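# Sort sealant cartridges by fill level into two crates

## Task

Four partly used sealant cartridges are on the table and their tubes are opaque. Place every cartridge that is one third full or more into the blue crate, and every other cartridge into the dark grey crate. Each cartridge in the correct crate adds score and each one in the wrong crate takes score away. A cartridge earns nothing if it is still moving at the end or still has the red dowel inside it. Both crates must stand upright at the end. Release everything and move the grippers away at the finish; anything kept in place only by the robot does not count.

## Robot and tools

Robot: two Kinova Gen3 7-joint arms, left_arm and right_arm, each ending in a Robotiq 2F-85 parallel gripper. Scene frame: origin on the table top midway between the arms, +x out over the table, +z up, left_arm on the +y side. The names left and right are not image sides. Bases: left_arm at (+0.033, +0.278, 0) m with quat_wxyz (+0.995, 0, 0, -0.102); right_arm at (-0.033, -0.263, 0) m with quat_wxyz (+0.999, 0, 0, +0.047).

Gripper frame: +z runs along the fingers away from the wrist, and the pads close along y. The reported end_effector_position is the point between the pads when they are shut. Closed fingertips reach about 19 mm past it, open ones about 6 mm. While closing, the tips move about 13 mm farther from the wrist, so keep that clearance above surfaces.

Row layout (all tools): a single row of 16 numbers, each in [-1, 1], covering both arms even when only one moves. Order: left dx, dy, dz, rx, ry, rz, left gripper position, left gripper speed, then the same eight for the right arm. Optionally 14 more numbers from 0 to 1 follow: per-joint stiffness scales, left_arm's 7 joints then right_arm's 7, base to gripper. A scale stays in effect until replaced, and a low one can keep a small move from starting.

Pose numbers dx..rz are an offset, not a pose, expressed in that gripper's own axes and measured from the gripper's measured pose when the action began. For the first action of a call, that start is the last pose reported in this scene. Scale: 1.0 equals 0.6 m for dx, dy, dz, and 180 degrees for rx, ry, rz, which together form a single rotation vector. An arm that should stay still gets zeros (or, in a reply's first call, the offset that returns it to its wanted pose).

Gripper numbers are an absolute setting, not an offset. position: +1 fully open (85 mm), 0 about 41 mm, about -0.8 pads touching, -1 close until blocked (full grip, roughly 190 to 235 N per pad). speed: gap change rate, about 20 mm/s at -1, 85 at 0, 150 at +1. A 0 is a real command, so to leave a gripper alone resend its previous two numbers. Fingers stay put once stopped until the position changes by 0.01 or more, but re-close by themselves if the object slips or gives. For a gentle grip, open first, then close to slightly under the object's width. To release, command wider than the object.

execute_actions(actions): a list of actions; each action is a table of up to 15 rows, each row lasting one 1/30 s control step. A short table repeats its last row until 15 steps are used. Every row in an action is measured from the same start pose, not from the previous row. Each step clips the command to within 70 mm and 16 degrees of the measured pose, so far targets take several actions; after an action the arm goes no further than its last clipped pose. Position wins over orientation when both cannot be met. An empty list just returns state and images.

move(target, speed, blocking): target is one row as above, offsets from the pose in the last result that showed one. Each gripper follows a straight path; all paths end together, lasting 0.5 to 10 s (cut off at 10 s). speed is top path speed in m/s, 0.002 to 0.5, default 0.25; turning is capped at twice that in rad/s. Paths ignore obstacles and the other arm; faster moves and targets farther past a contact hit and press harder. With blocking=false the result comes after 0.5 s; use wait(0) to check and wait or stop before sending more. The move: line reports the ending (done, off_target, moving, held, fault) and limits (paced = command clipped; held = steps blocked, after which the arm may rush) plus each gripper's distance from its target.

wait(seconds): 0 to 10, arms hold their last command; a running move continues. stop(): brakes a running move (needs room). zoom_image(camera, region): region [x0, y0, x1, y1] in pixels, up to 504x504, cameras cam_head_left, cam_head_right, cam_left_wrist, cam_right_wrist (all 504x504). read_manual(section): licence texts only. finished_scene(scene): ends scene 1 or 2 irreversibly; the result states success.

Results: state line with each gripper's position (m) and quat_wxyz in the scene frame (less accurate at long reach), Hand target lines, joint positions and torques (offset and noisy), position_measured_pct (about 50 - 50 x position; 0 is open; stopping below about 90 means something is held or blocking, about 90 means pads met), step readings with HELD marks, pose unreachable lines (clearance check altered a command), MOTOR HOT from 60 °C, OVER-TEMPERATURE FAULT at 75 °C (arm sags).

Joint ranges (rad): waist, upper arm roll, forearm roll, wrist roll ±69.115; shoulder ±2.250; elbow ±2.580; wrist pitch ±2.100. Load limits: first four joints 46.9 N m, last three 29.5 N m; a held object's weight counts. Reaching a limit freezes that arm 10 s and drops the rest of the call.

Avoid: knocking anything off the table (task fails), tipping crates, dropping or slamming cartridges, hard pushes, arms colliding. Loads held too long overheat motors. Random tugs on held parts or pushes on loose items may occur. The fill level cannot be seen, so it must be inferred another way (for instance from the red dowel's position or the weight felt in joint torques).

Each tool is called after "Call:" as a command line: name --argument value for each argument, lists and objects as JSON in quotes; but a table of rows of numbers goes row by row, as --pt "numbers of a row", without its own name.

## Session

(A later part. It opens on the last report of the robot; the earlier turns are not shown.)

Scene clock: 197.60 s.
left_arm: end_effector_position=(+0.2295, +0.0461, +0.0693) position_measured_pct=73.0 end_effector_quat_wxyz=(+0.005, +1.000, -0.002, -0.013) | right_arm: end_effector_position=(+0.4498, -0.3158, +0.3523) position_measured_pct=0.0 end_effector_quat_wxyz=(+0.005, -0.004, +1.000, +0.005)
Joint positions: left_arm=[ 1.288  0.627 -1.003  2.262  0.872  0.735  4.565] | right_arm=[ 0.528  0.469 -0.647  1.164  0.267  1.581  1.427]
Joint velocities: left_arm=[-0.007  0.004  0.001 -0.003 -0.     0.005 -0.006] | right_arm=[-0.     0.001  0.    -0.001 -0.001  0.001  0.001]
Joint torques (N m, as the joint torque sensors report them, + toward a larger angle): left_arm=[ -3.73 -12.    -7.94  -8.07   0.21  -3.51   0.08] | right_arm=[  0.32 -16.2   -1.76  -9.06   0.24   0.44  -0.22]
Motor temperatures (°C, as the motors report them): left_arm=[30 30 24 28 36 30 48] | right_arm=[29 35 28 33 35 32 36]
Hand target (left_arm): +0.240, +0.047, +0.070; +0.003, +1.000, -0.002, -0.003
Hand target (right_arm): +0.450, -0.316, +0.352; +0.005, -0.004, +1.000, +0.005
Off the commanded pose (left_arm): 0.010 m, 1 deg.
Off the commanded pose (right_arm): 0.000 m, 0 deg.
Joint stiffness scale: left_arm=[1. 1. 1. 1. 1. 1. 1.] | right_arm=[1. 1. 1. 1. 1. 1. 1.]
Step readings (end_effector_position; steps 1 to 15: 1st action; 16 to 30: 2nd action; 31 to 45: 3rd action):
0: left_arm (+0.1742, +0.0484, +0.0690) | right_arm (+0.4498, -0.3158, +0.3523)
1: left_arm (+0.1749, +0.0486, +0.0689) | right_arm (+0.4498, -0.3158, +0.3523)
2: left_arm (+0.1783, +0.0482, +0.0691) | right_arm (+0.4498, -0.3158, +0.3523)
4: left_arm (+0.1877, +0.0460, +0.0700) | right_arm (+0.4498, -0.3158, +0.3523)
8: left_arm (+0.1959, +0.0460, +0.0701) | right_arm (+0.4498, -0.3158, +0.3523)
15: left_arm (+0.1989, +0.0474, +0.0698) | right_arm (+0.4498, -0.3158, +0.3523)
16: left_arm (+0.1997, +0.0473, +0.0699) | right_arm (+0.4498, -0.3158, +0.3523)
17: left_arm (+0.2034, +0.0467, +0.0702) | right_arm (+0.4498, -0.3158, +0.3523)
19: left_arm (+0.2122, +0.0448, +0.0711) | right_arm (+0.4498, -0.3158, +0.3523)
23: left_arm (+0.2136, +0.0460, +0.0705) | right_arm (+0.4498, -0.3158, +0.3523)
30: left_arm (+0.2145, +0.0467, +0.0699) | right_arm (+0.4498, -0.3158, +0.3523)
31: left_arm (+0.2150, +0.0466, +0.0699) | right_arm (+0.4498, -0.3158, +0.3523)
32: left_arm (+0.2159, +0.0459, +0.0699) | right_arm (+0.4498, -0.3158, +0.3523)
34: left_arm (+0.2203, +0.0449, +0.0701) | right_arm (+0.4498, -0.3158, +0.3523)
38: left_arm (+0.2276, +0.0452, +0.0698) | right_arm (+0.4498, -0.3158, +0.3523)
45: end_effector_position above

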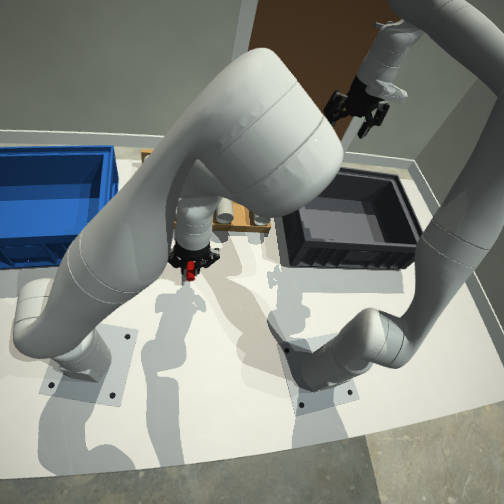

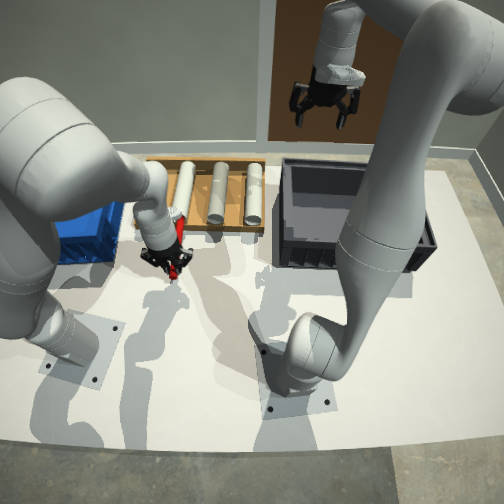

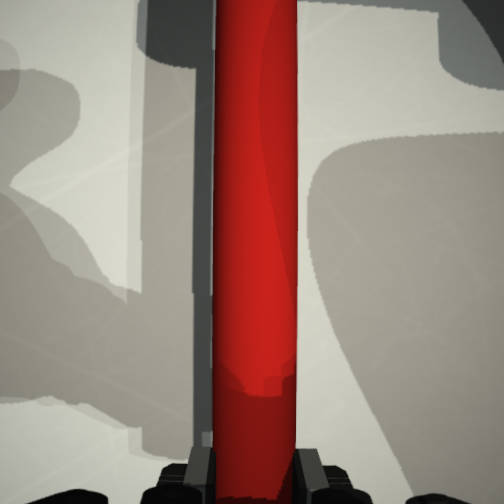

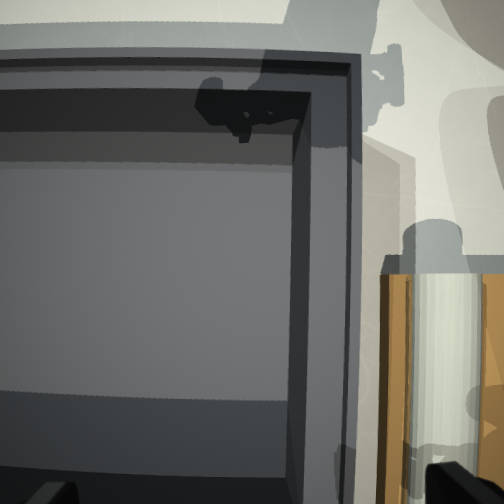

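Call:
move --target '[-0.08,0,0,0,0,0,-1,0, 0,0,0,0,0,0,1,0]' --speed 0.2

Call:
move --target '[0,0.178,0,0,0,0,-1,0, 0,0,0,0,0,0,1,0]' --speed 0.2

Call:
execute_actions --actions '[[[0.025,0,0,0,0,0,-1,0, 0,0,0,0,0,0,1,0]],[[0.025,0,0,0,0,0,-1,0, 0,0,0,0,0,0,1,0]],[[0.025,0,0,0,0,0,-1,0, 0,0,0,0,0,0,1,0]],[[0.025,0,0,0,0,0,-1,0, 0,0,0,0,0,0,1,0]]]'

Scene clock: 224.40 s.
left_arm: end_effector_position=(+0.1812, +0.0469, +0.0697) position_measured_pct=73.0 end_effector_quat_wxyz=(+0.002, +1.000, -0.007, -0.015) | right_arm: end_effector_position=(+0.4498, -0.3158, +0.3523) position_measured_pct=0.0 end_effector_quat_wxyz=(+0.005, -0.004, +1.000, +0.005)
Joint positions: left_arm=[ 1.426  0.578 -1.004  2.348  0.872  0.679  4.65 ] | right_arm=[ 0.528  0.469 -0.647  1.164  0.267  1.581  1.427]
Joint velocities: left_arm=[ 0.008  0.     0.    -0.    -0.     0.     0.   ] | right_arm=[ 0.001 -0.    -0.    -0.001 -0.001 -0.     0.   ]
Joint torques (N m, as the joint torque sensors report them, + toward a larger angle): left_arm=[ -0.28 -11.84  -3.66  -3.89  -0.07   0.11   0.21] | right_arm=[  0.38 -16.77  -1.81  -8.26   0.1    0.02  -0.08]
Motor temperatures (°C, as the motors report them): left_arm=[30 30 24 28 36 30 48] | right_arm=[29 35 28 33 35 32 36]
Hand target (left_arm): +0.181, +0.047, +0.070; +0.004, +1.000, -0.002, -0.013
Hand target (right_arm): +0.450, -0.316, +0.352; +0.005, -0.004, +1.000, +0.005
Off the commanded pose (left_arm): 0.001 m, 1 deg.
Off the commanded pose (right_arm): 0.000 m, 0 deg.
Joint stiffness scale: left_arm=[1. 1. 1. 1. 1. 1. 1.] | right_arm=[1. 1. 1. 1. 1. 1. 1.]
move: done

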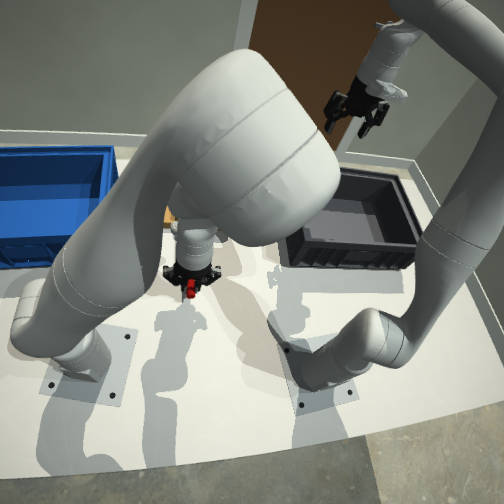

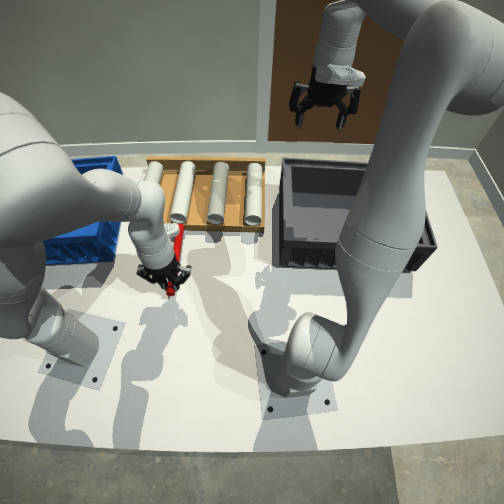

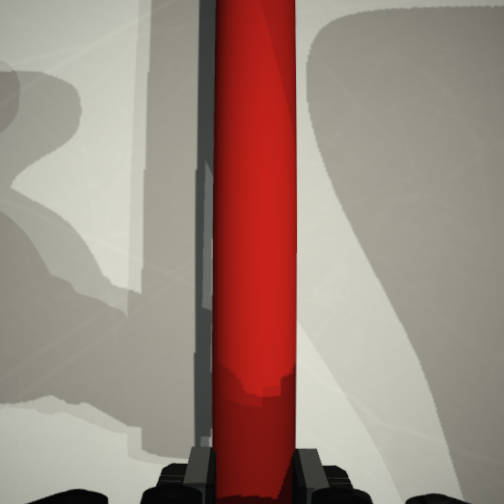

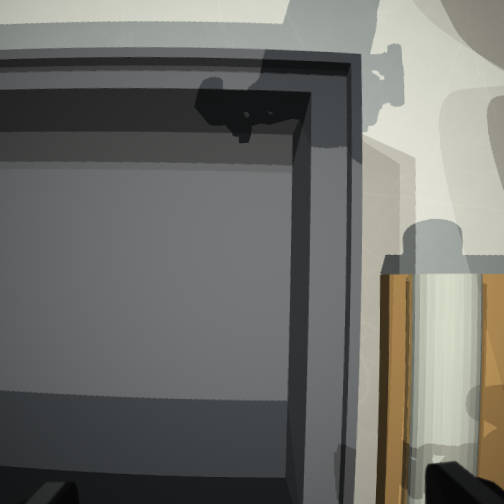

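Scene clock: 225.43 s.
left_arm: end_effector_position=(+0.1807, -0.0606, +0.0711) position_measured_pct=73.0 end_effector_quat_wxyz=(+0.007, +1.000, -0.005, -0.015) | right_arm: end_effector_position=(+0.4498, -0.3158, +0.3523) position_measured_pct=0.0 end_effector_quat_wxyz=(+0.005, -0.004, +1.000, +0.005)
Joint positions: left_arm=[ 1.527  0.705 -0.961  2.066  0.849  0.837  4.951] | right_arm=[ 0.528  0.469 -0.647  1.164  0.267  1.581  1.427]
Joint velocities: left_arm=[ 0.007  0.014  0.    -0.002 -0.     0.006  0.   ] | right_arm=[ 0.     0.     0.     0.001 -0.    -0.001 -0.   ]
Joint torques (N m, as the joint torque sensors report them, + toward a larger angle): left_arm=[  0.16 -14.82  -4.85  -4.65  -0.16  -0.2    0.01] | right_arm=[  0.51 -16.17  -2.11  -8.87   0.08   0.34   0.61]
Motor temperatures (°C, as the motors report them): left_arm=[30 30 24 28 36 30 48] | right_arm=[29 35 28 33 35 32 36]
Hand target (left_arm): +0.180, -0.060, +0.070; +0.002, +1.000, -0.007, -0.015
Hand target (right_arm): +0.450, -0.316, +0.352; +0.005, -0.004, +1.000, +0.005
Off the commanded pose (left_arm): 0.002 m, 1 deg.
Off the commanded pose (right_arm): 0.000 m, 0 deg.
Joint stiffness scale: left_arm=[1. 1. 1. 1. 1. 1. 1.] | right_arm=[1. 1. 1. 1. 1. 1. 1.]
move: done

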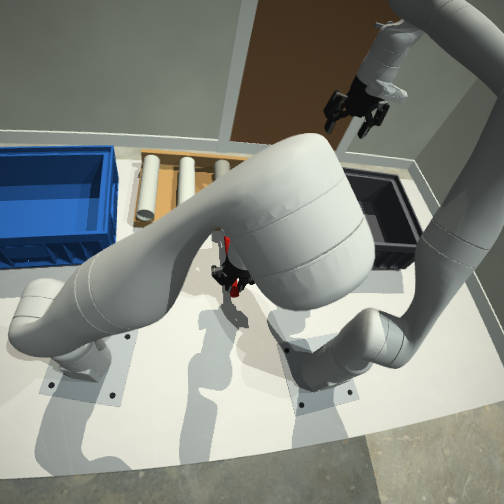

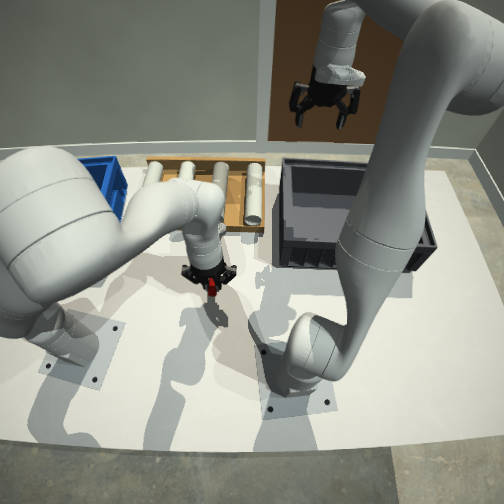

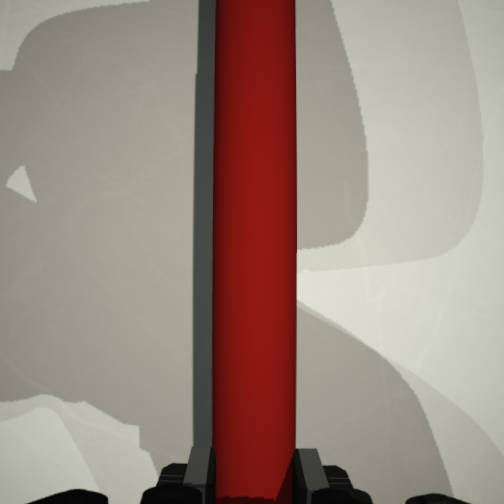

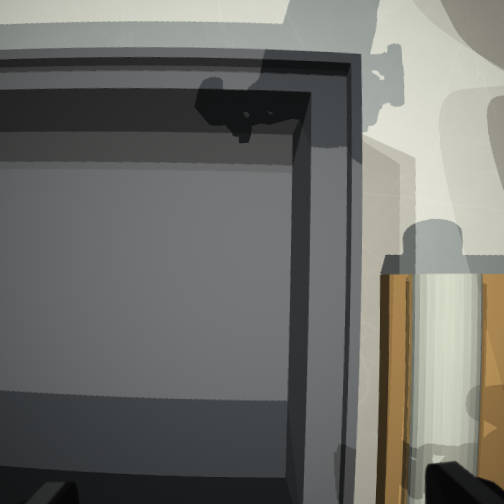

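Scene clock: 227.43 s.
left_arm: end_effector_position=(+0.2433, -0.0609, +0.0744) position_measured_pct=73.0 end_effector_quat_wxyz=(+0.015, +1.000, +0.012, -0.006) | right_arm: end_effector_position=(+0.4498, -0.3158, +0.3523) position_measured_pct=0.0 end_effector_quat_wxyz=(+0.005, -0.004, +1.000, +0.005)
Joint positions: left_arm=[ 1.375  0.733 -0.959  1.987  0.849  0.868  4.877] | right_arm=[ 0.528  0.469 -0.647  1.164  0.267  1.581  1.427]
Joint velocities: left_arm=[-0.007  0.001 -0.    -0.    -0.     0.    -0.   ] | right_arm=[-0.001 -0.001  0.    -0.     0.     0.001  0.001]
Joint torques (N m, as the joint torque sensors report them, + toward a larger angle): left_arm=[ -0.09 -16.1   -5.15  -5.22  -0.03  -0.02   0.09] | right_arm=[  0.59 -16.57  -2.17  -8.56  -0.08   0.51   0.  ]
Motor temperatures (°C, as the motors report them): left_arm=[30 30 24 28 36 30 48] | right_arm=[29 35 28 33 35 32 36]
Hand target (left_arm): +0.243, -0.061, +0.073; +0.013, +1.000, +0.008, -0.008
Hand target (right_arm): +0.450, -0.316, +0.352; +0.005, -0.004, +1.000, +0.005
Off the commanded pose (left_arm): 0.001 m, 1 deg.
Off the commanded pose (right_arm): 0.000 m, 0 deg.
Joint stiffness scale: left_arm=[1. 1. 1. 1. 1. 1. 1.] | right_arm=[1. 1. 1. 1. 1. 1. 1.]
Step readings (end_effector_position; steps 1 to 15: 1st action; 16 to 30: 2nd action; 31 to 45: 3rd action; 46 to 60: 4th action):
0: left_arm (+0.1807, -0.0606, +0.0711) | right_arm (+0.4498, -0.3158, +0.3523)
1: left_arm (+0.1812, -0.0606, +0.0711) | right_arm (+0.4498, -0.3158, +0.3523)
2: left_arm (+0.1838, -0.0610, +0.0713) | right_arm (+0.4498, -0.3158, +0.3523)
4: left_arm (+0.1895, -0.0617, +0.0717) | right_arm (+0.4498, -0.3158, +0.3523)
8: left_arm (+0.1943, -0.0614, +0.0718) | right_arm (+0.4498, -0.3158, +0.3523)
15: left_arm (+0.1962, -0.0609, +0.0718) | right_arm (+0.4498, -0.3158, +0.3523)
16: left_arm (+0.1971, -0.0609, +0.0719) | right_arm (+0.4498, -0.3158, +0.3523)
17: left_arm (+0.1999, -0.0613, +0.0721) | right_arm (+0.4498, -0.3158, +0.3523)
19: left_arm (+0.2054, -0.0620, +0.0726) | right_arm (+0.4498, -0.3158, +0.3523)
23: left_arm (+0.2100, -0.0616, +0.0726) | right_arm (+0.4498, -0.3158, +0.3523)
30: left_arm (+0.2119, -0.0610, +0.0726) | right_arm (+0.4498, -0.3158, +0.3523)
31: left_arm (+0.2127, -0.0611, +0.0726) | right_arm (+0.4498, -0.3158, +0.3523)
32: left_arm (+0.2155, -0.0615, +0.0729) | right_arm (+0.4498, -0.3158, +0.3523)
34: left_arm (+0.2211, -0.0621, +0.0734) | right_arm (+0.4498, -0.3158, +0.3523)
38: left_arm (+0.2257, -0.0617, +0.0735) | right_arm (+0.4498, -0.3158, +0.3523)
45: left_arm (+0.2275, -0.0610, +0.0734) | right_arm (+0.4498, -0.3158, +0.3523)
46: left_arm (+0.2284, -0.0611, +0.0735) | right_arm (+0.4498, -0.3158, +0.3523)
47: left_arm (+0.2312, -0.0615, +0.0738) | right_arm (+0.4498, -0.3158, +0.3523)
49: left_arm (+0.2368, -0.0621, +0.0744) | right_arm (+0.4498, -0.3158, +0.3523)
53: left_arm (+0.2414, -0.0616, +0.0745) | right_arm (+0.4498, -0.3158, +0.3523)
60: end_effector_position above

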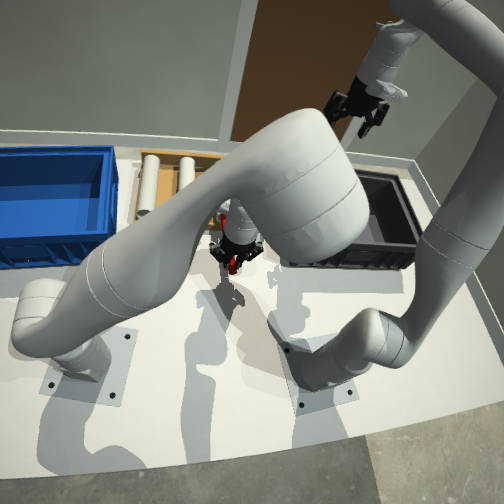

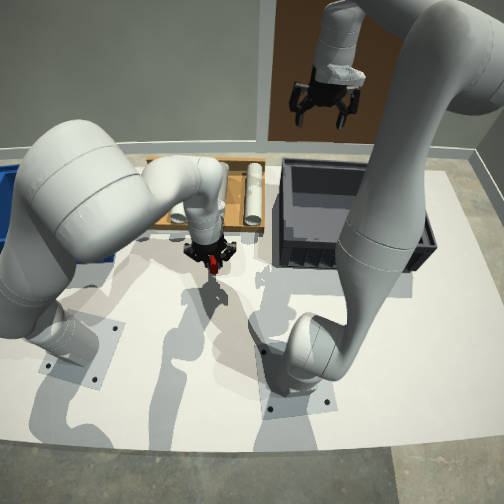

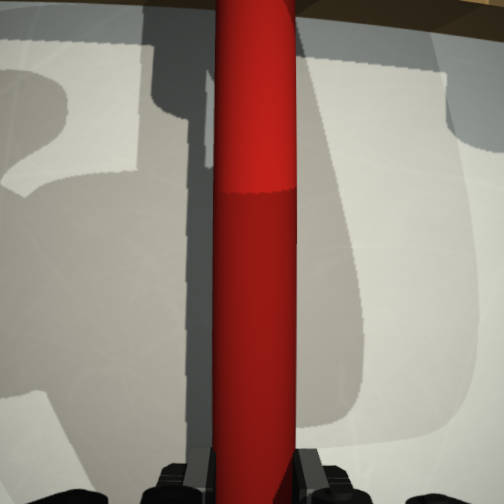

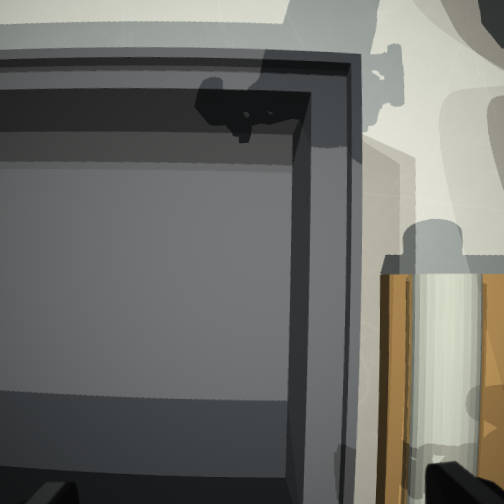

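Call:
execute_actions --actions '[[[0.025,0,0.005,0,0,0.016,-1,0, 0,0,0,0,0,0,1,0]],[[0.025,0,0.003,0,0,0.003,-1,0, 0,0,0,0,0,0,1,0]],[[0.025,0,0.002,0,0,0.003,-1,0, 0,0,0,0,0,0,1,0]],[[0.025,0,0.002,0,0,0.003,-1,0, 0,0,0,0,0,0,1,0]]]'

Scene clock: 244.97 s.
left_arm: end_effector_position=(+0.3078, -0.0594, +0.0731) position_measured_pct=73.0 end_effector_quat_wxyz=(+0.020, +1.000, -0.010, +0.006) | right_arm: end_effector_position=(+0.4498, -0.3158, +0.3523) position_measured_pct=0.0 end_effector_quat_wxyz=(+0.005, -0.004, +1.000, +0.005)
Joint positions: left_arm=[ 1.223  0.776 -0.937  1.887  0.849  0.893  4.752] | right_arm=[ 0.528  0.469 -0.647  1.164  0.267  1.581  1.427]
Joint velocities: left_arm=[-0.007  0.001  0.002 -0.001 -0.    -0.    -0.   ] | right_arm=[-0.    -0.001  0.    -0.001  0.002  0.002 -0.001]
Joint torques (N m, as the joint torque sensors report them, + toward a larger angle): left_arm=[ -0.36 -17.1   -5.32  -5.35  -0.1    0.     0.06] | right_arm=[  0.41 -16.57  -1.91  -8.02   0.09  -0.05   0.32]
Motor temperatures (°C, as the motors report them): left_arm=[30 30 24 28 36 30 48] | right_arm=[29 35 28 33 35 32 36]
Hand target (left_arm): +0.307, -0.060, +0.072; +0.018, +1.000, -0.015, +0.003
Hand target (right_arm): +0.450, -0.316, +0.352; +0.005, -0.004, +1.000, +0.005
Off the commanded pose (left_arm): 0.002 m, 1 deg.
Off the commanded pose (right_arm): 0.000 m, 0 deg.
Joint stiffness scale: left_arm=[1. 1. 1. 1. 1. 1. 1.] | right_arm=[1. 1. 1. 1. 1. 1. 1.]
Step readings (end_effector_position; steps 1 to 15: 1st action; 16 to 30: 2nd action; 31 to 45: 3rd action; 46 to 60: 4th action):
0: left_arm (+0.2435, -0.0608, +0.0744) | right_arm (+0.4498, -0.3158, +0.3523)
1: left_arm (+0.2440, -0.0608, +0.0743) | right_arm (+0.4498, -0.3158, +0.3523)
2: left_arm (+0.2460, -0.0615, +0.0740) | right_arm (+0.4498, -0.3158, +0.3523)
4: left_arm (+0.2511, -0.0623, +0.0735) | right_arm (+0.4498, -0.3158, +0.3523)
8: left_arm (+0.2570, -0.0611, +0.0731) | right_arm (+0.4498, -0.3158, +0.3523)
15: left_arm (+0.2591, -0.0600, +0.0727) | right_arm (+0.4498, -0.3158, +0.3523)
16: left_arm (+0.2599, -0.0601, +0.0726) | right_arm (+0.4498, -0.3158, +0.3523)
17: left_arm (+0.2628, -0.0607, +0.0726) | right_arm (+0.4498, -0.3158, +0.3523)
19: left_arm (+0.2690, -0.0612, +0.0729) | right_arm (+0.4498, -0.3158, +0.3523)
23: left_arm (+0.2739, -0.0603, +0.0727) | right_arm (+0.4498, -0.3158, +0.3523)
30: left_arm (+0.2753, -0.0596, +0.0723) | right_arm (+0.4498, -0.3158, +0.3523)
31: left_arm (+0.2761, -0.0598, +0.0723) | right_arm (+0.4498, -0.3158, +0.3523)
32: left_arm (+0.2790, -0.0605, +0.0724) | right_arm (+0.4498, -0.3158, +0.3523)
34: left_arm (+0.2851, -0.0611, +0.0730) | right_arm (+0.4498, -0.3158, +0.3523)
38: left_arm (+0.2899, -0.0604, +0.0729) | right_arm (+0.4498, -0.3158, +0.3523)
45: left_arm (+0.2915, -0.0595, +0.0726) | right_arm (+0.4498, -0.3158, +0.3523)
46: left_arm (+0.2924, -0.0597, +0.0726) | right_arm (+0.4498, -0.3158, +0.3523)
47: left_arm (+0.2953, -0.0605, +0.0728) | right_arm (+0.4498, -0.3158, +0.3523)
49: left_arm (+0.3014, -0.0611, +0.0735) | right_arm (+0.4498, -0.3158, +0.3523)
53: left_arm (+0.3062, -0.0603, +0.0734) | right_arm (+0.4498, -0.3158, +0.3523)
60: end_effector_position above

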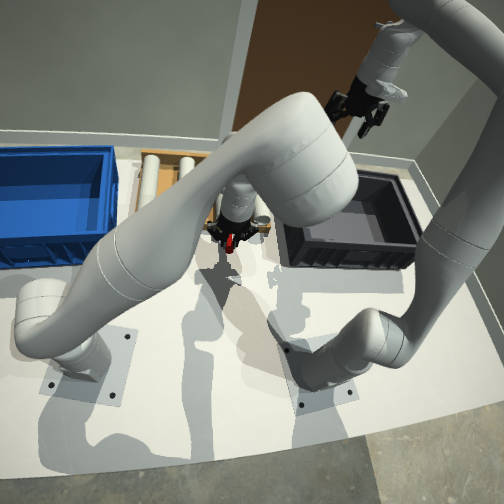

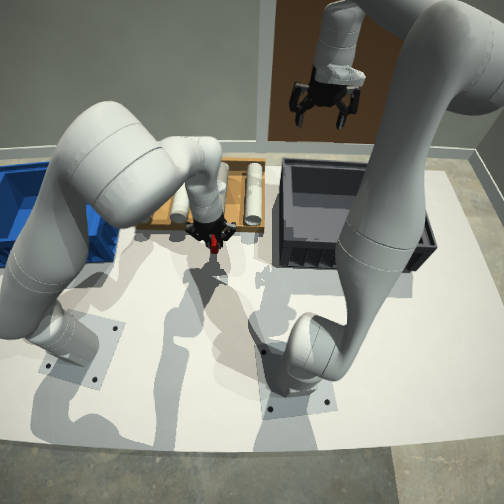

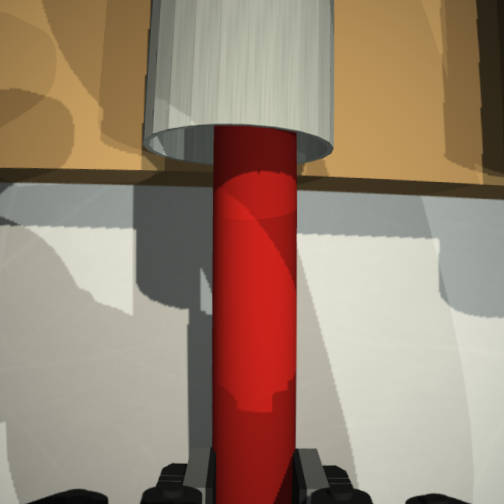

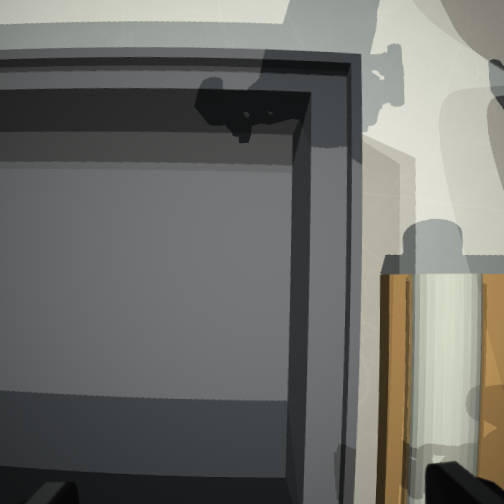

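Call:
execute_actions --actions '[[[0.02,0,0.002,0,0,0.003,-1,0, 0,0,0,0,0,0,1,0]],[[0.02,0,0.002,0,0,0.003,-1,0, 0,0,0,0,0,0,1,0]],[[0.02,0,0.002,0,0,0.003,-1,0, 0,0,0,0,0,0,1,0]],[[0.02,0,0.002,0,0,0.003,-1,0, 0,0,0,0,0,0,1,0]]]'

Scene clock: 253.13 s.
left_arm: end_effector_position=(+0.3597, -0.0587, +0.0758) position_measured_pct=73.0 end_effector_quat_wxyz=(+0.024, +0.999, -0.012, +0.017) | right_arm: end_effector_position=(+0.4498, -0.3158, +0.3523) position_measured_pct=0.0 end_effector_quat_wxyz=(+0.005, -0.004, +1.000, +0.005)
Joint positions: left_arm=[ 1.116  0.812 -0.93   1.79   0.849  0.925  4.705] | right_arm=[ 0.528  0.469 -0.647  1.164  0.267  1.581  1.427]
Joint velocities: left_arm=[-0.003  0.001 -0.001 -0.     0.     0.001 -0.001] | right_arm=[-0.001 -0.     0.     0.001 -0.001 -0.001 -0.   ]
Joint torques (N m, as the joint torque sensors report them, + toward a larger angle): left_arm=[ -0.98 -17.94  -6.73  -6.1   -0.15  -0.85   0.16] | right_arm=[  0.41 -16.2   -1.67  -8.28   0.1    0.28  -0.18]
Motor temperatures (°C, as the motors report them): left_arm=[30 31 24 28 36 30 48] | right_arm=[29 35 28 33 35 32 36]
Hand target (left_arm): +0.360, -0.059, +0.074; +0.023, +0.999, -0.016, +0.016
Hand target (right_arm): +0.450, -0.316, +0.352; +0.005, -0.004, +1.000, +0.005
Off the commanded pose (left_arm): 0.001 m, 0 deg.
Off the commanded pose (right_arm): 0.000 m, 0 deg.
Joint stiffness scale: left_arm=[1. 1. 1. 1. 1. 1. 1.] | right_arm=[1. 1. 1. 1. 1. 1. 1.]
Step readings (end_effector_position; steps 1 to 15: 1st action; 16 to 30: 2nd action; 31 to 45: 3rd action; 46 to 60: 4th action):
0: left_arm (+0.3080, -0.0592, +0.0731) | right_arm (+0.4498, -0.3158, +0.3523)
1: left_arm (+0.3088, -0.0594, +0.0731) | right_arm (+0.4498, -0.3158, +0.3523)
2: left_arm (+0.3113, -0.0601, +0.0733) | right_arm (+0.4498, -0.3158, +0.3523)
4: left_arm (+0.3163, -0.0605, +0.0739) | right_arm (+0.4498, -0.3158, +0.3523)
8: left_arm (+0.3200, -0.0599, +0.0739) | right_arm (+0.4498, -0.3158, +0.3523)
15: left_arm (+0.3212, -0.0592, +0.0737) | right_arm (+0.4498, -0.3158, +0.3523)
16: left_arm (+0.3220, -0.0593, +0.0737) | right_arm (+0.4498, -0.3158, +0.3523)
17: left_arm (+0.3246, -0.0600, +0.0740) | right_arm (+0.4498, -0.3158, +0.3523)
19: left_arm (+0.3296, -0.0604, +0.0746) | right_arm (+0.4498, -0.3158, +0.3523)
23: left_arm (+0.3333, -0.0597, +0.0746) | right_arm (+0.4498, -0.3158, +0.3523)
30: left_arm (+0.3345, -0.0589, +0.0744) | right_arm (+0.4498, -0.3158, +0.3523)
31: left_arm (+0.3354, -0.0591, +0.0744) | right_arm (+0.4498, -0.3158, +0.3523)
32: left_arm (+0.3380, -0.0598, +0.0747) | right_arm (+0.4498, -0.3158, +0.3523)
34: left_arm (+0.3430, -0.0602, +0.0754) | right_arm (+0.4498, -0.3158, +0.3523)
38: left_arm (+0.3467, -0.0595, +0.0754) | right_arm (+0.4498, -0.3158, +0.3523)
45: left_arm (+0.3479, -0.0587, +0.0752) | right_arm (+0.4498, -0.3158, +0.3523)
46: left_arm (+0.3488, -0.0589, +0.0753) | right_arm (+0.4498, -0.3158, +0.3523)
47: left_arm (+0.3514, -0.0596, +0.0756) | right_arm (+0.4498, -0.3158, +0.3523)
49: left_arm (+0.3564, -0.0600, +0.0763) | right_arm (+0.4498, -0.3158, +0.3523)
53: left_arm (+0.3596, -0.0594, +0.0763) | right_arm (+0.4498, -0.3158, +0.3523)
60: end_effector_position above

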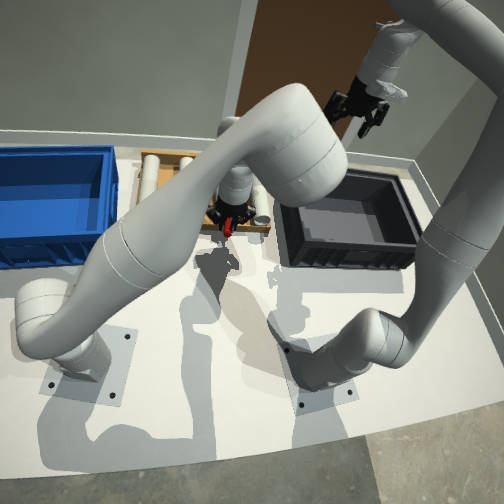

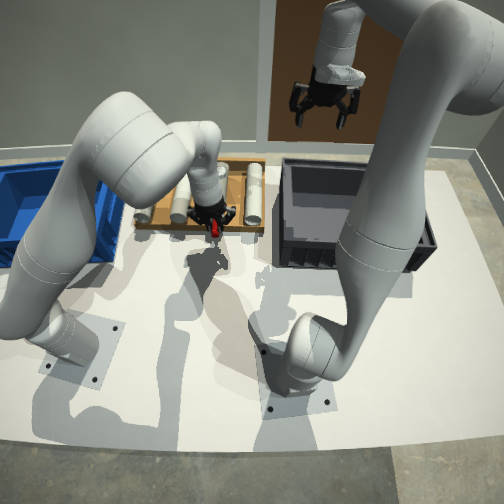

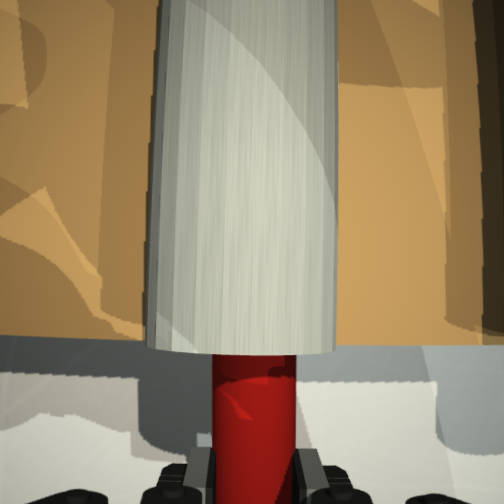

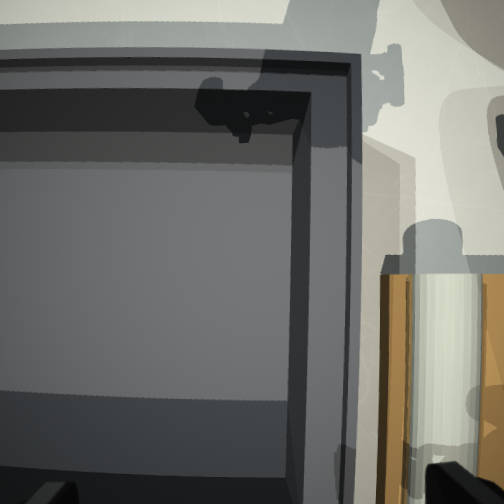

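Call:
move --target '[-0.3,0,0.008,0,0,0,-1,0, -0.167,0.243,0,0,0,0,1,0]' --speed 0.25

Scene clock: 263.93 s.
left_arm: end_effector_position=(+0.1810, -0.0529, +0.0639) position_measured_pct=73.0 end_effector_quat_wxyz=(+0.021, +1.000, -0.016, +0.016) | right_arm: end_effector_position=(+0.5480, -0.1663, +0.3563) position_measured_pct=0.0 end_effector_quat_wxyz=(+0.007, -0.005, +1.000, +0.011)
Joint positions: left_arm=[ 1.543  0.673 -0.924  2.146  0.884  0.696  4.902] | right_arm=[ 0.088  0.757 -0.631  0.63   0.418  1.814  1.202]
Joint velocities: left_arm=[ 0.005  0.002  0.    -0.     0.     0.     0.   ] | right_arm=[-0.005  0.004  0.003 -0.001  0.     0.002 -0.   ]
Joint torques (N m, as the joint torque sensors report them, + toward a larger angle): left_arm=[ -0.19 -14.3   -4.69  -4.44  -0.05  -0.22   0.21] | right_arm=[  1.04 -21.31  -1.73  -8.26   0.33  -0.15  -0.15]
Motor temperatures (°C, as the motors report them): left_arm=[30 31 24 28 36 30 48] | right_arm=[29 35 28 33 35 32 36]
Hand target (left_arm): +0.180, -0.054, +0.064; +0.024, +1.000, -0.012, +0.016
Hand target (right_arm): +0.548, -0.169, +0.355; +0.005, -0.004, +1.000, +0.006
Off the commanded pose (left_arm): 0.002 m, 1 deg.
Off the commanded pose (right_arm): 0.003 m, 1 deg.
Joint stiffness scale: left_arm=[1. 1. 1. 1. 1. 1. 1.] | right_arm=[1. 1. 1. 1. 1. 1. 1.]
move: done

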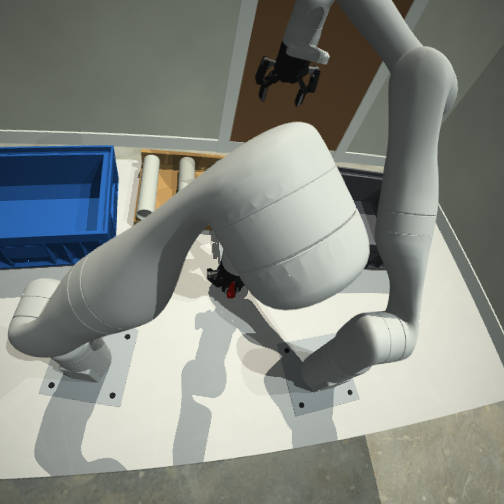

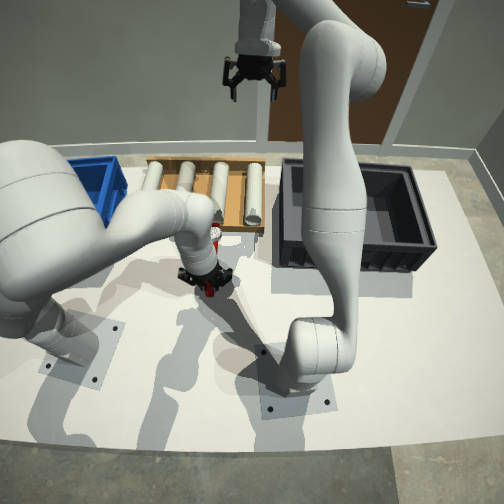

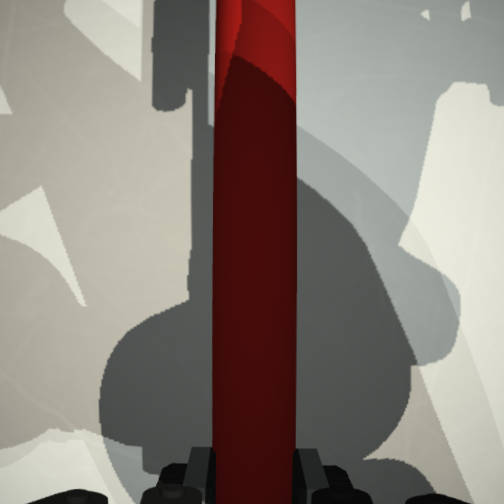

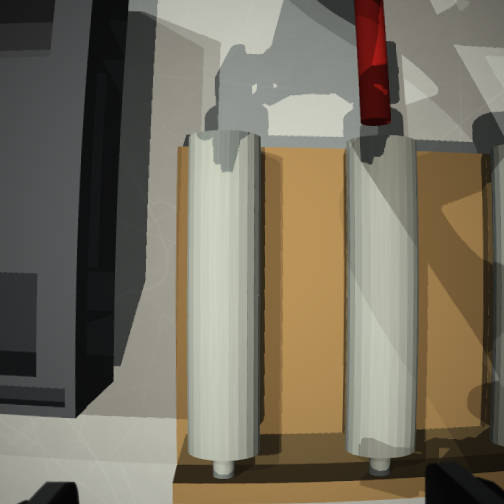

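Call:
move --target '[0,0.175,-0.008,0,0,0,-1,0, 0,0,0,0,0,0,1,0]' --speed 0.2

Call:
execute_actions --actions '[[[0.025,0,0.002,0,0,0.003,-1,0, 0,0,0,0,0,0,1,0]],[[0.02,0,0.002,0,0,0.003,-1,0, 0,0,0,0,0,0,1,0]],[[0.02,0,0.002,0,0,0.003,-1,0, 0,0,0,0,0,0,1,0]],[[0.02,0,0.002,0,0,0.003,-1,0, 0,0,0,0,0,0,1,0]]]'

Scene clock: 286.93 s.
left_arm: end_effector_position=(+0.1777, -0.1585, +0.0740) position_measured_pct=73.0 end_effector_quat_wxyz=(+0.025, +0.999, -0.015, +0.016) | right_arm: end_effector_position=(+0.5480, -0.1661, +0.3561) position_measured_pct=0.0 end_effector_quat_wxyz=(+0.007, -0.005, +1.000, +0.011)
Joint positions: left_arm=[ 1.587  0.799 -0.923  1.823  0.826  0.885  5.168] | right_arm=[ 0.087  0.757 -0.631  0.63   0.418  1.814  1.202]
Joint velocities: left_arm=[ 0.003  0.008  0.001 -0.002 -0.     0.004  0.   ] | right_arm=[ 0.001  0.     0.    -0.    -0.     0.001  0.002]
Joint torques (N m, as the joint torque sensors report them, + toward a larger angle): left_arm=[ -0.31 -17.55  -5.76  -5.59  -0.12  -0.38   0.23] | right_arm=[  0.35 -21.77  -2.    -8.08   0.15   0.34   0.02]
Motor temperatures (°C, as the motors report them): left_arm=[30 31 24 28 36 30 48] | right_arm=[29 35 28 33 35 32 36]
Hand target (left_arm): +0.177, -0.158, +0.073; +0.021, +1.000, -0.017, +0.016
Hand target (right_arm): +0.548, -0.166, +0.356; +0.007, -0.005, +1.000, +0.011
Off the commanded pose (left_arm): 0.001 m, 1 deg.
Off the commanded pose (right_arm): 0.000 m, 0 deg.
Joint stiffness scale: left_arm=[1. 1. 1. 1. 1. 1. 1.] | right_arm=[1. 1. 1. 1. 1. 1. 1.]
move: done

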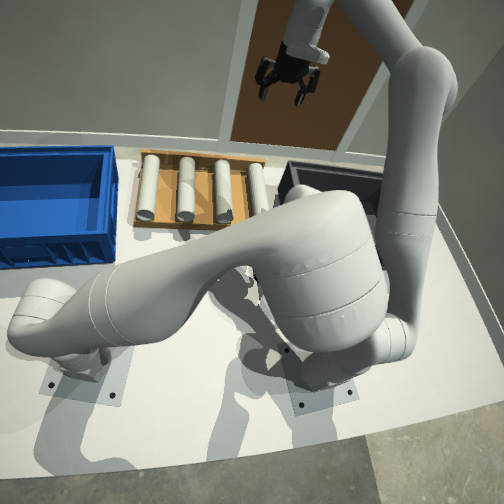

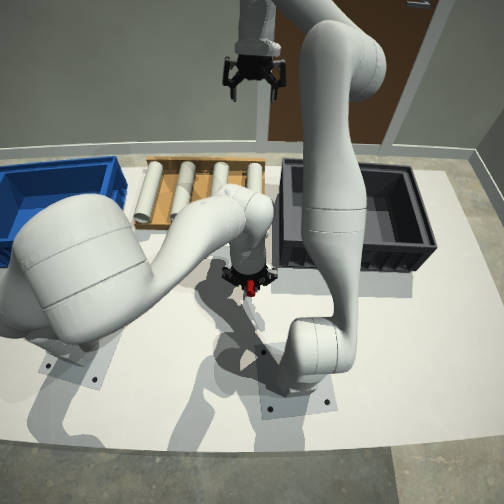

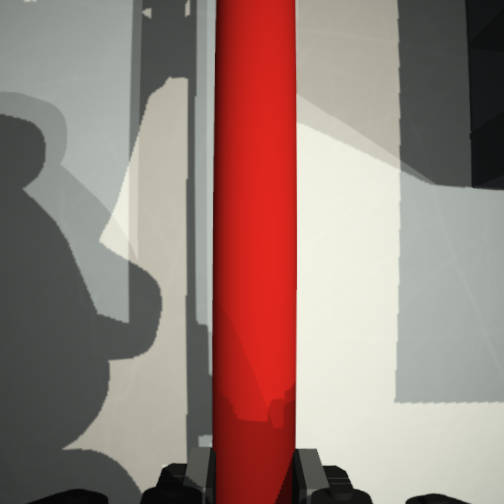

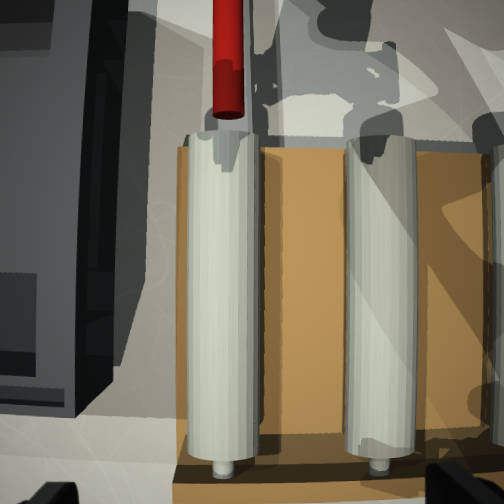

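Scene clock: 288.93 s.
left_arm: end_effector_position=(+0.2341, -0.1598, +0.0780) position_measured_pct=73.0 end_effector_quat_wxyz=(+0.033, +0.999, -0.017, +0.026) | right_arm: end_effector_position=(+0.5480, -0.1661, +0.3561) position_measured_pct=0.0 end_effector_quat_wxyz=(+0.007, -0.005, +1.000, +0.011)
Joint positions: left_arm=[ 1.465  0.812 -0.917  1.77   0.826  0.893  5.077] | right_arm=[ 0.087  0.757 -0.631  0.63   0.418  1.814  1.202]
Joint velocities: left_arm=[-0.005 -0.001 -0.002 -0.001  0.     0.     0.   ] | right_arm=[-0.001 -0.     0.     0.002  0.     0.     0.001]
Joint torques (N m, as the joint torque sensors report them, + toward a larger angle): left_arm=[  0.09 -18.42  -5.93  -5.95  -0.15  -0.56   0.06] | right_arm=[  0.7  -21.55  -1.9   -7.78   0.23   0.03   0.38]
Motor temperatures (°C, as the motors report them): left_arm=[30 31 24 28 36 30 48] | right_arm=[29 35 28 33 35 32 36]
Hand target (left_arm): +0.233, -0.160, +0.076; +0.031, +0.999, -0.021, +0.024
Hand target (right_arm): +0.548, -0.166, +0.356; +0.007, -0.005, +1.000, +0.011
Off the commanded pose (left_arm): 0.002 m, 1 deg.
Off the commanded pose (right_arm): 0.000 m, 0 deg.
Joint stiffness scale: left_arm=[1. 1. 1. 1. 1. 1. 1.] | right_arm=[1. 1. 1. 1. 1. 1. 1.]
Step readings (end_effector_position; steps 1 to 15: 1st action; 16 to 30: 2nd action; 31 to 45: 3rd action; 46 to 60: 4th action):
0: left_arm (+0.1777, -0.1585, +0.0740) | right_arm (+0.5480, -0.1661, +0.3561)
1: left_arm (+0.1783, -0.1585, +0.0739) | right_arm (+0.5480, -0.1661, +0.3561)
2: left_arm (+0.1808, -0.1590, +0.0741) | right_arm (+0.5480, -0.1661, +0.3561)
4: left_arm (+0.1868, -0.1596, +0.0747) | right_arm (+0.5480, -0.1661, +0.3561)
8: left_arm (+0.1919, -0.1594, +0.0749) | right_arm (+0.5480, -0.1661, +0.3561)
15: left_arm (+0.1941, -0.1589, +0.0749) | right_arm (+0.5480, -0.1661, +0.3561)
16: left_arm (+0.1949, -0.1590, +0.0750) | right_arm (+0.5480, -0.1661, +0.3561)
17: left_arm (+0.1973, -0.1594, +0.0751) | right_arm (+0.5480, -0.1661, +0.3561)
19: left_arm (+0.2018, -0.1598, +0.0756) | right_arm (+0.5480, -0.1661, +0.3561)
23: left_arm (+0.2058, -0.1595, +0.0758) | right_arm (+0.5480, -0.1661, +0.3561)
30: left_arm (+0.2074, -0.1592, +0.0759) | right_arm (+0.5480, -0.1661, +0.3561)
31: left_arm (+0.2082, -0.1593, +0.0759) | right_arm (+0.5480, -0.1661, +0.3561)
32: left_arm (+0.2106, -0.1597, +0.0761) | right_arm (+0.5480, -0.1661, +0.3561)
34: left_arm (+0.2152, -0.1602, +0.0767) | right_arm (+0.5480, -0.1661, +0.3561)
38: left_arm (+0.2192, -0.1599, +0.0769) | right_arm (+0.5480, -0.1661, +0.3561)
45: left_arm (+0.2208, -0.1595, +0.0769) | right_arm (+0.5480, -0.1661, +0.3561)
46: left_arm (+0.2216, -0.1596, +0.0769) | right_arm (+0.5480, -0.1661, +0.3561)
47: left_arm (+0.2240, -0.1601, +0.0772) | right_arm (+0.5480, -0.1661, +0.3561)
49: left_arm (+0.2287, -0.1606, +0.0778) | right_arm (+0.5480, -0.1661, +0.3561)
53: left_arm (+0.2326, -0.1602, +0.0780) | right_arm (+0.5480, -0.1661, +0.3561)
60: end_effector_position above

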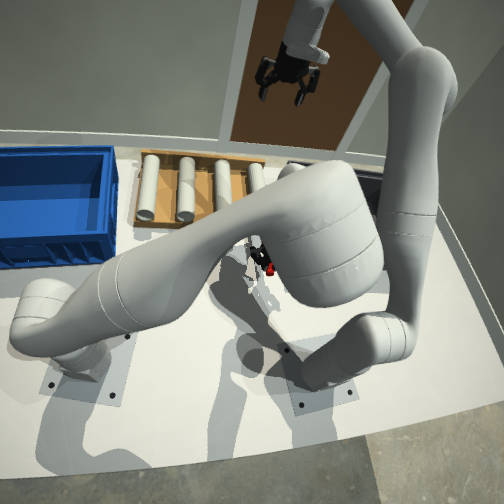

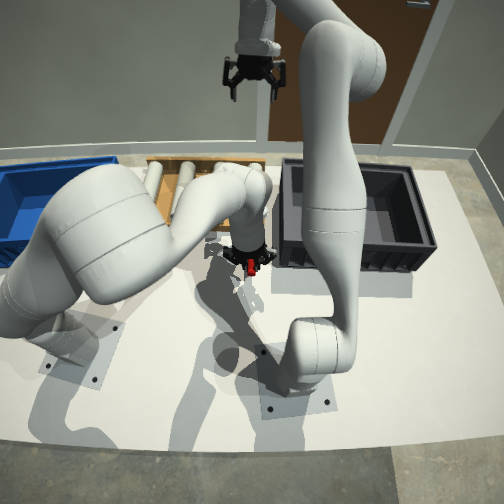

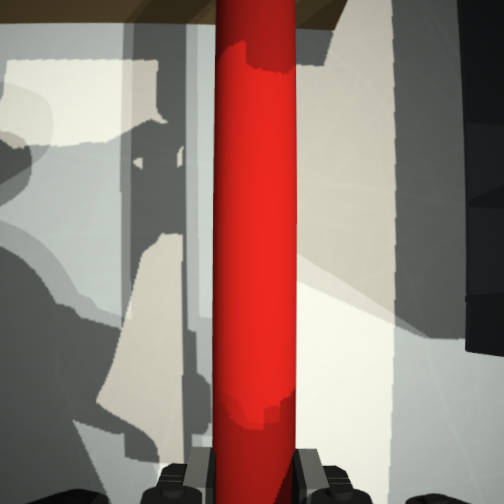

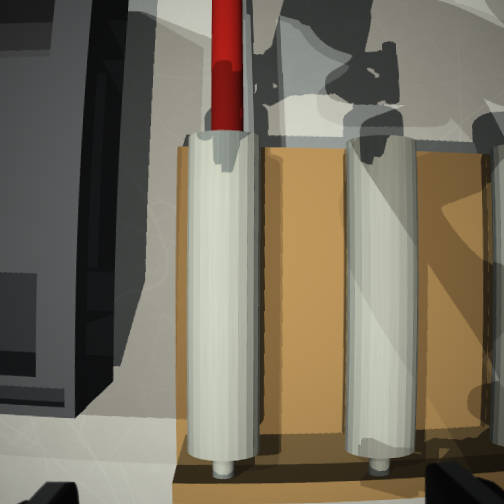

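Call:
execute_actions --actions '[[[0.02,0,0.01,0,-0.0166,0.003,-1,0, 0,0,0,0,0,0,1,0]],[[0.02,0,0.003,0,-0.003,0.003,-1,0, 0,0,0,0,0,0,1,0]],[[0.02,0,0.003,0,-0.003,0.003,-1,0, 0,0,0,0,0,0,1,0]],[[0.02,0,0.003,0,-0.003,0.003,-1,0, 0,0,0,0,0,0,1,0]]]'

Scene clock: 302.27 s.
left_arm: end_effector_position=(+0.2805, -0.1601, +0.0734) position_measured_pct=73.0 end_effector_quat_wxyz=(+0.033, +0.999, -0.029, -0.008) | right_arm: end_effector_position=(+0.5480, -0.1661, +0.3561) position_measured_pct=0.0 end_effector_quat_wxyz=(+0.007, -0.005, +1.000, +0.011)
Joint positions: left_arm=[ 1.285  0.851 -0.864  1.658  0.83   0.991  4.974] | right_arm=[ 0.087  0.757 -0.631  0.63   0.418  1.814  1.202]
Joint velocities: left_arm=[-0.001  0.002  0.001 -0.001  0.     0.001 -0.001] | right_arm=[-0.    -0.001 -0.     0.    -0.001  0.001 -0.002]
Joint torques (N m, as the joint torque sensors report them, + toward a larger angle): left_arm=[ -4.5  -19.41  -9.5   -7.02  -0.64  -2.63   0.13] | right_arm=[  0.11 -21.23  -1.85  -8.21  -0.02   0.22   0.06]
Motor temperatures (°C, as the motors report them): left_arm=[30 31 24 28 36 30 48] | right_arm=[29 35 28 33 35 32 36]
Hand target (left_arm): +0.287, -0.160, +0.073; +0.034, +0.999, -0.028, -0.004
Hand target (right_arm): +0.548, -0.166, +0.356; +0.007, -0.005, +1.000, +0.011
Off the commanded pose (left_arm): 0.006 m, 0 deg.
Off the commanded pose (right_arm): 0.000 m, 0 deg.
Joint stiffness scale: left_arm=[1. 1. 1. 1. 1. 1. 1.] | right_arm=[1. 1. 1. 1. 1. 1. 1.]
Step readings (end_effector_position; steps 1 to 15: 1st action; 16 to 30: 2nd action; 31 to 45: 3rd action; 46 to 60: 4th action):
0: left_arm (+0.2343, -0.1597, +0.0780) | right_arm (+0.5480, -0.1661, +0.3561)
1: left_arm (+0.2344, -0.1597, +0.0778) | right_arm (+0.5480, -0.1661, +0.3561)
2: left_arm (+0.2342, -0.1603, +0.0771) | right_arm (+0.5480, -0.1661, +0.3561)
4: left_arm (+0.2363, -0.1613, +0.0756) | right_arm (+0.5480, -0.1661, +0.3561)
8: left_arm (+0.2440, -0.1601, +0.0749) | right_arm (+0.5480, -0.1661, +0.3561)
15: left_arm (+0.2477, -0.1592, +0.0743) | right_arm (+0.5480, -0.1661, +0.3561)
16: left_arm (+0.2484, -0.1593, +0.0742) | right_arm (+0.5480, -0.1661, +0.3561)
17: left_arm (+0.2502, -0.1600, +0.0743) | right_arm (+0.5480, -0.1661, +0.3561)
19: left_arm (+0.2551, -0.1604, +0.0747) | right_arm (+0.5480, -0.1661, +0.3561)
23: left_arm (+0.2598, -0.1598, +0.0747) | right_arm (+0.5480, -0.1661, +0.3561)
30: left_arm (+0.2613, -0.1593, +0.0744) | right_arm (+0.5480, -0.1661, +0.3561)
31: left_arm (+0.2619, -0.1594, +0.0743) | right_arm (+0.5480, -0.1661, +0.3561)
32: left_arm (+0.2637, -0.1602, +0.0744) | right_arm (+0.5480, -0.1661, +0.3561)
34: left_arm (+0.2685, -0.1607, +0.0748) | right_arm (+0.5480, -0.1661, +0.3561)
38: left_arm (+0.2733, -0.1600, +0.0748) | right_arm (+0.5480, -0.1661, +0.3561)
45: left_arm (+0.2748, -0.1594, +0.0744) | right_arm (+0.5480, -0.1661, +0.3561)
46: left_arm (+0.2754, -0.1596, +0.0744) | right_arm (+0.5480, -0.1661, +0.3561)
47: left_arm (+0.2772, -0.1604, +0.0745) | right_arm (+0.5480, -0.1661, +0.3561)
49: left_arm (+0.2801, -0.1607, +0.0746) | right_arm (+0.5480, -0.1661, +0.3561)
53: left_arm (+0.2804, -0.1602, +0.0737) | right_arm (+0.5480, -0.1661, +0.3561)
60: end_effector_position above

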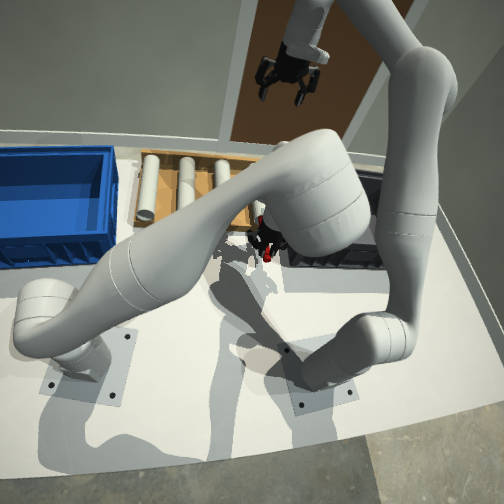

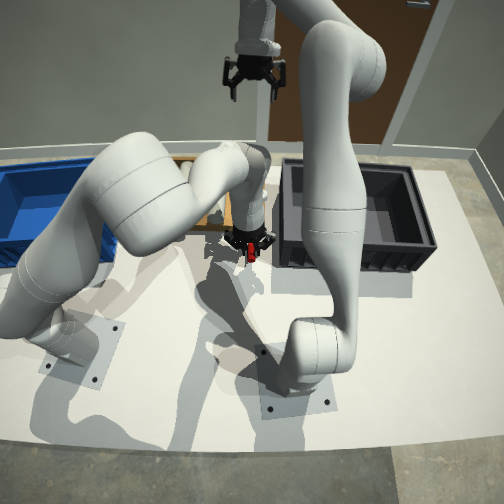

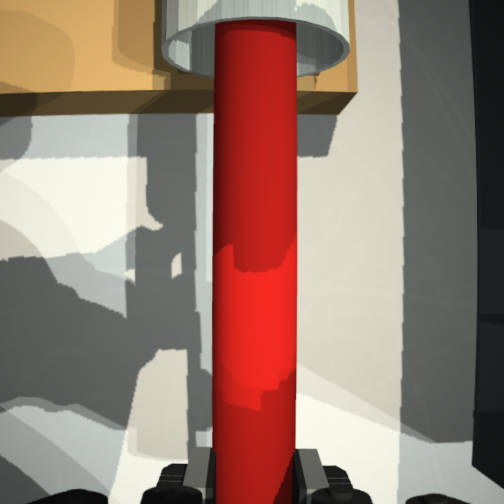

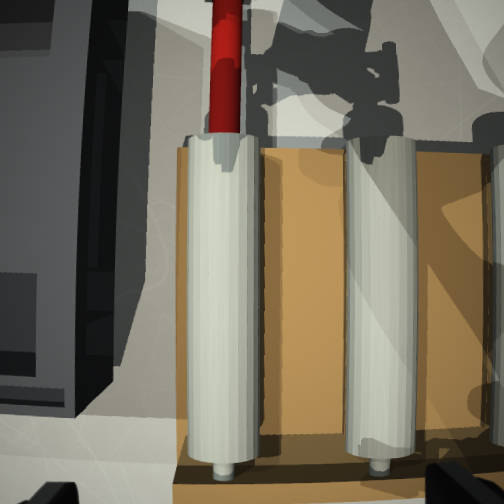

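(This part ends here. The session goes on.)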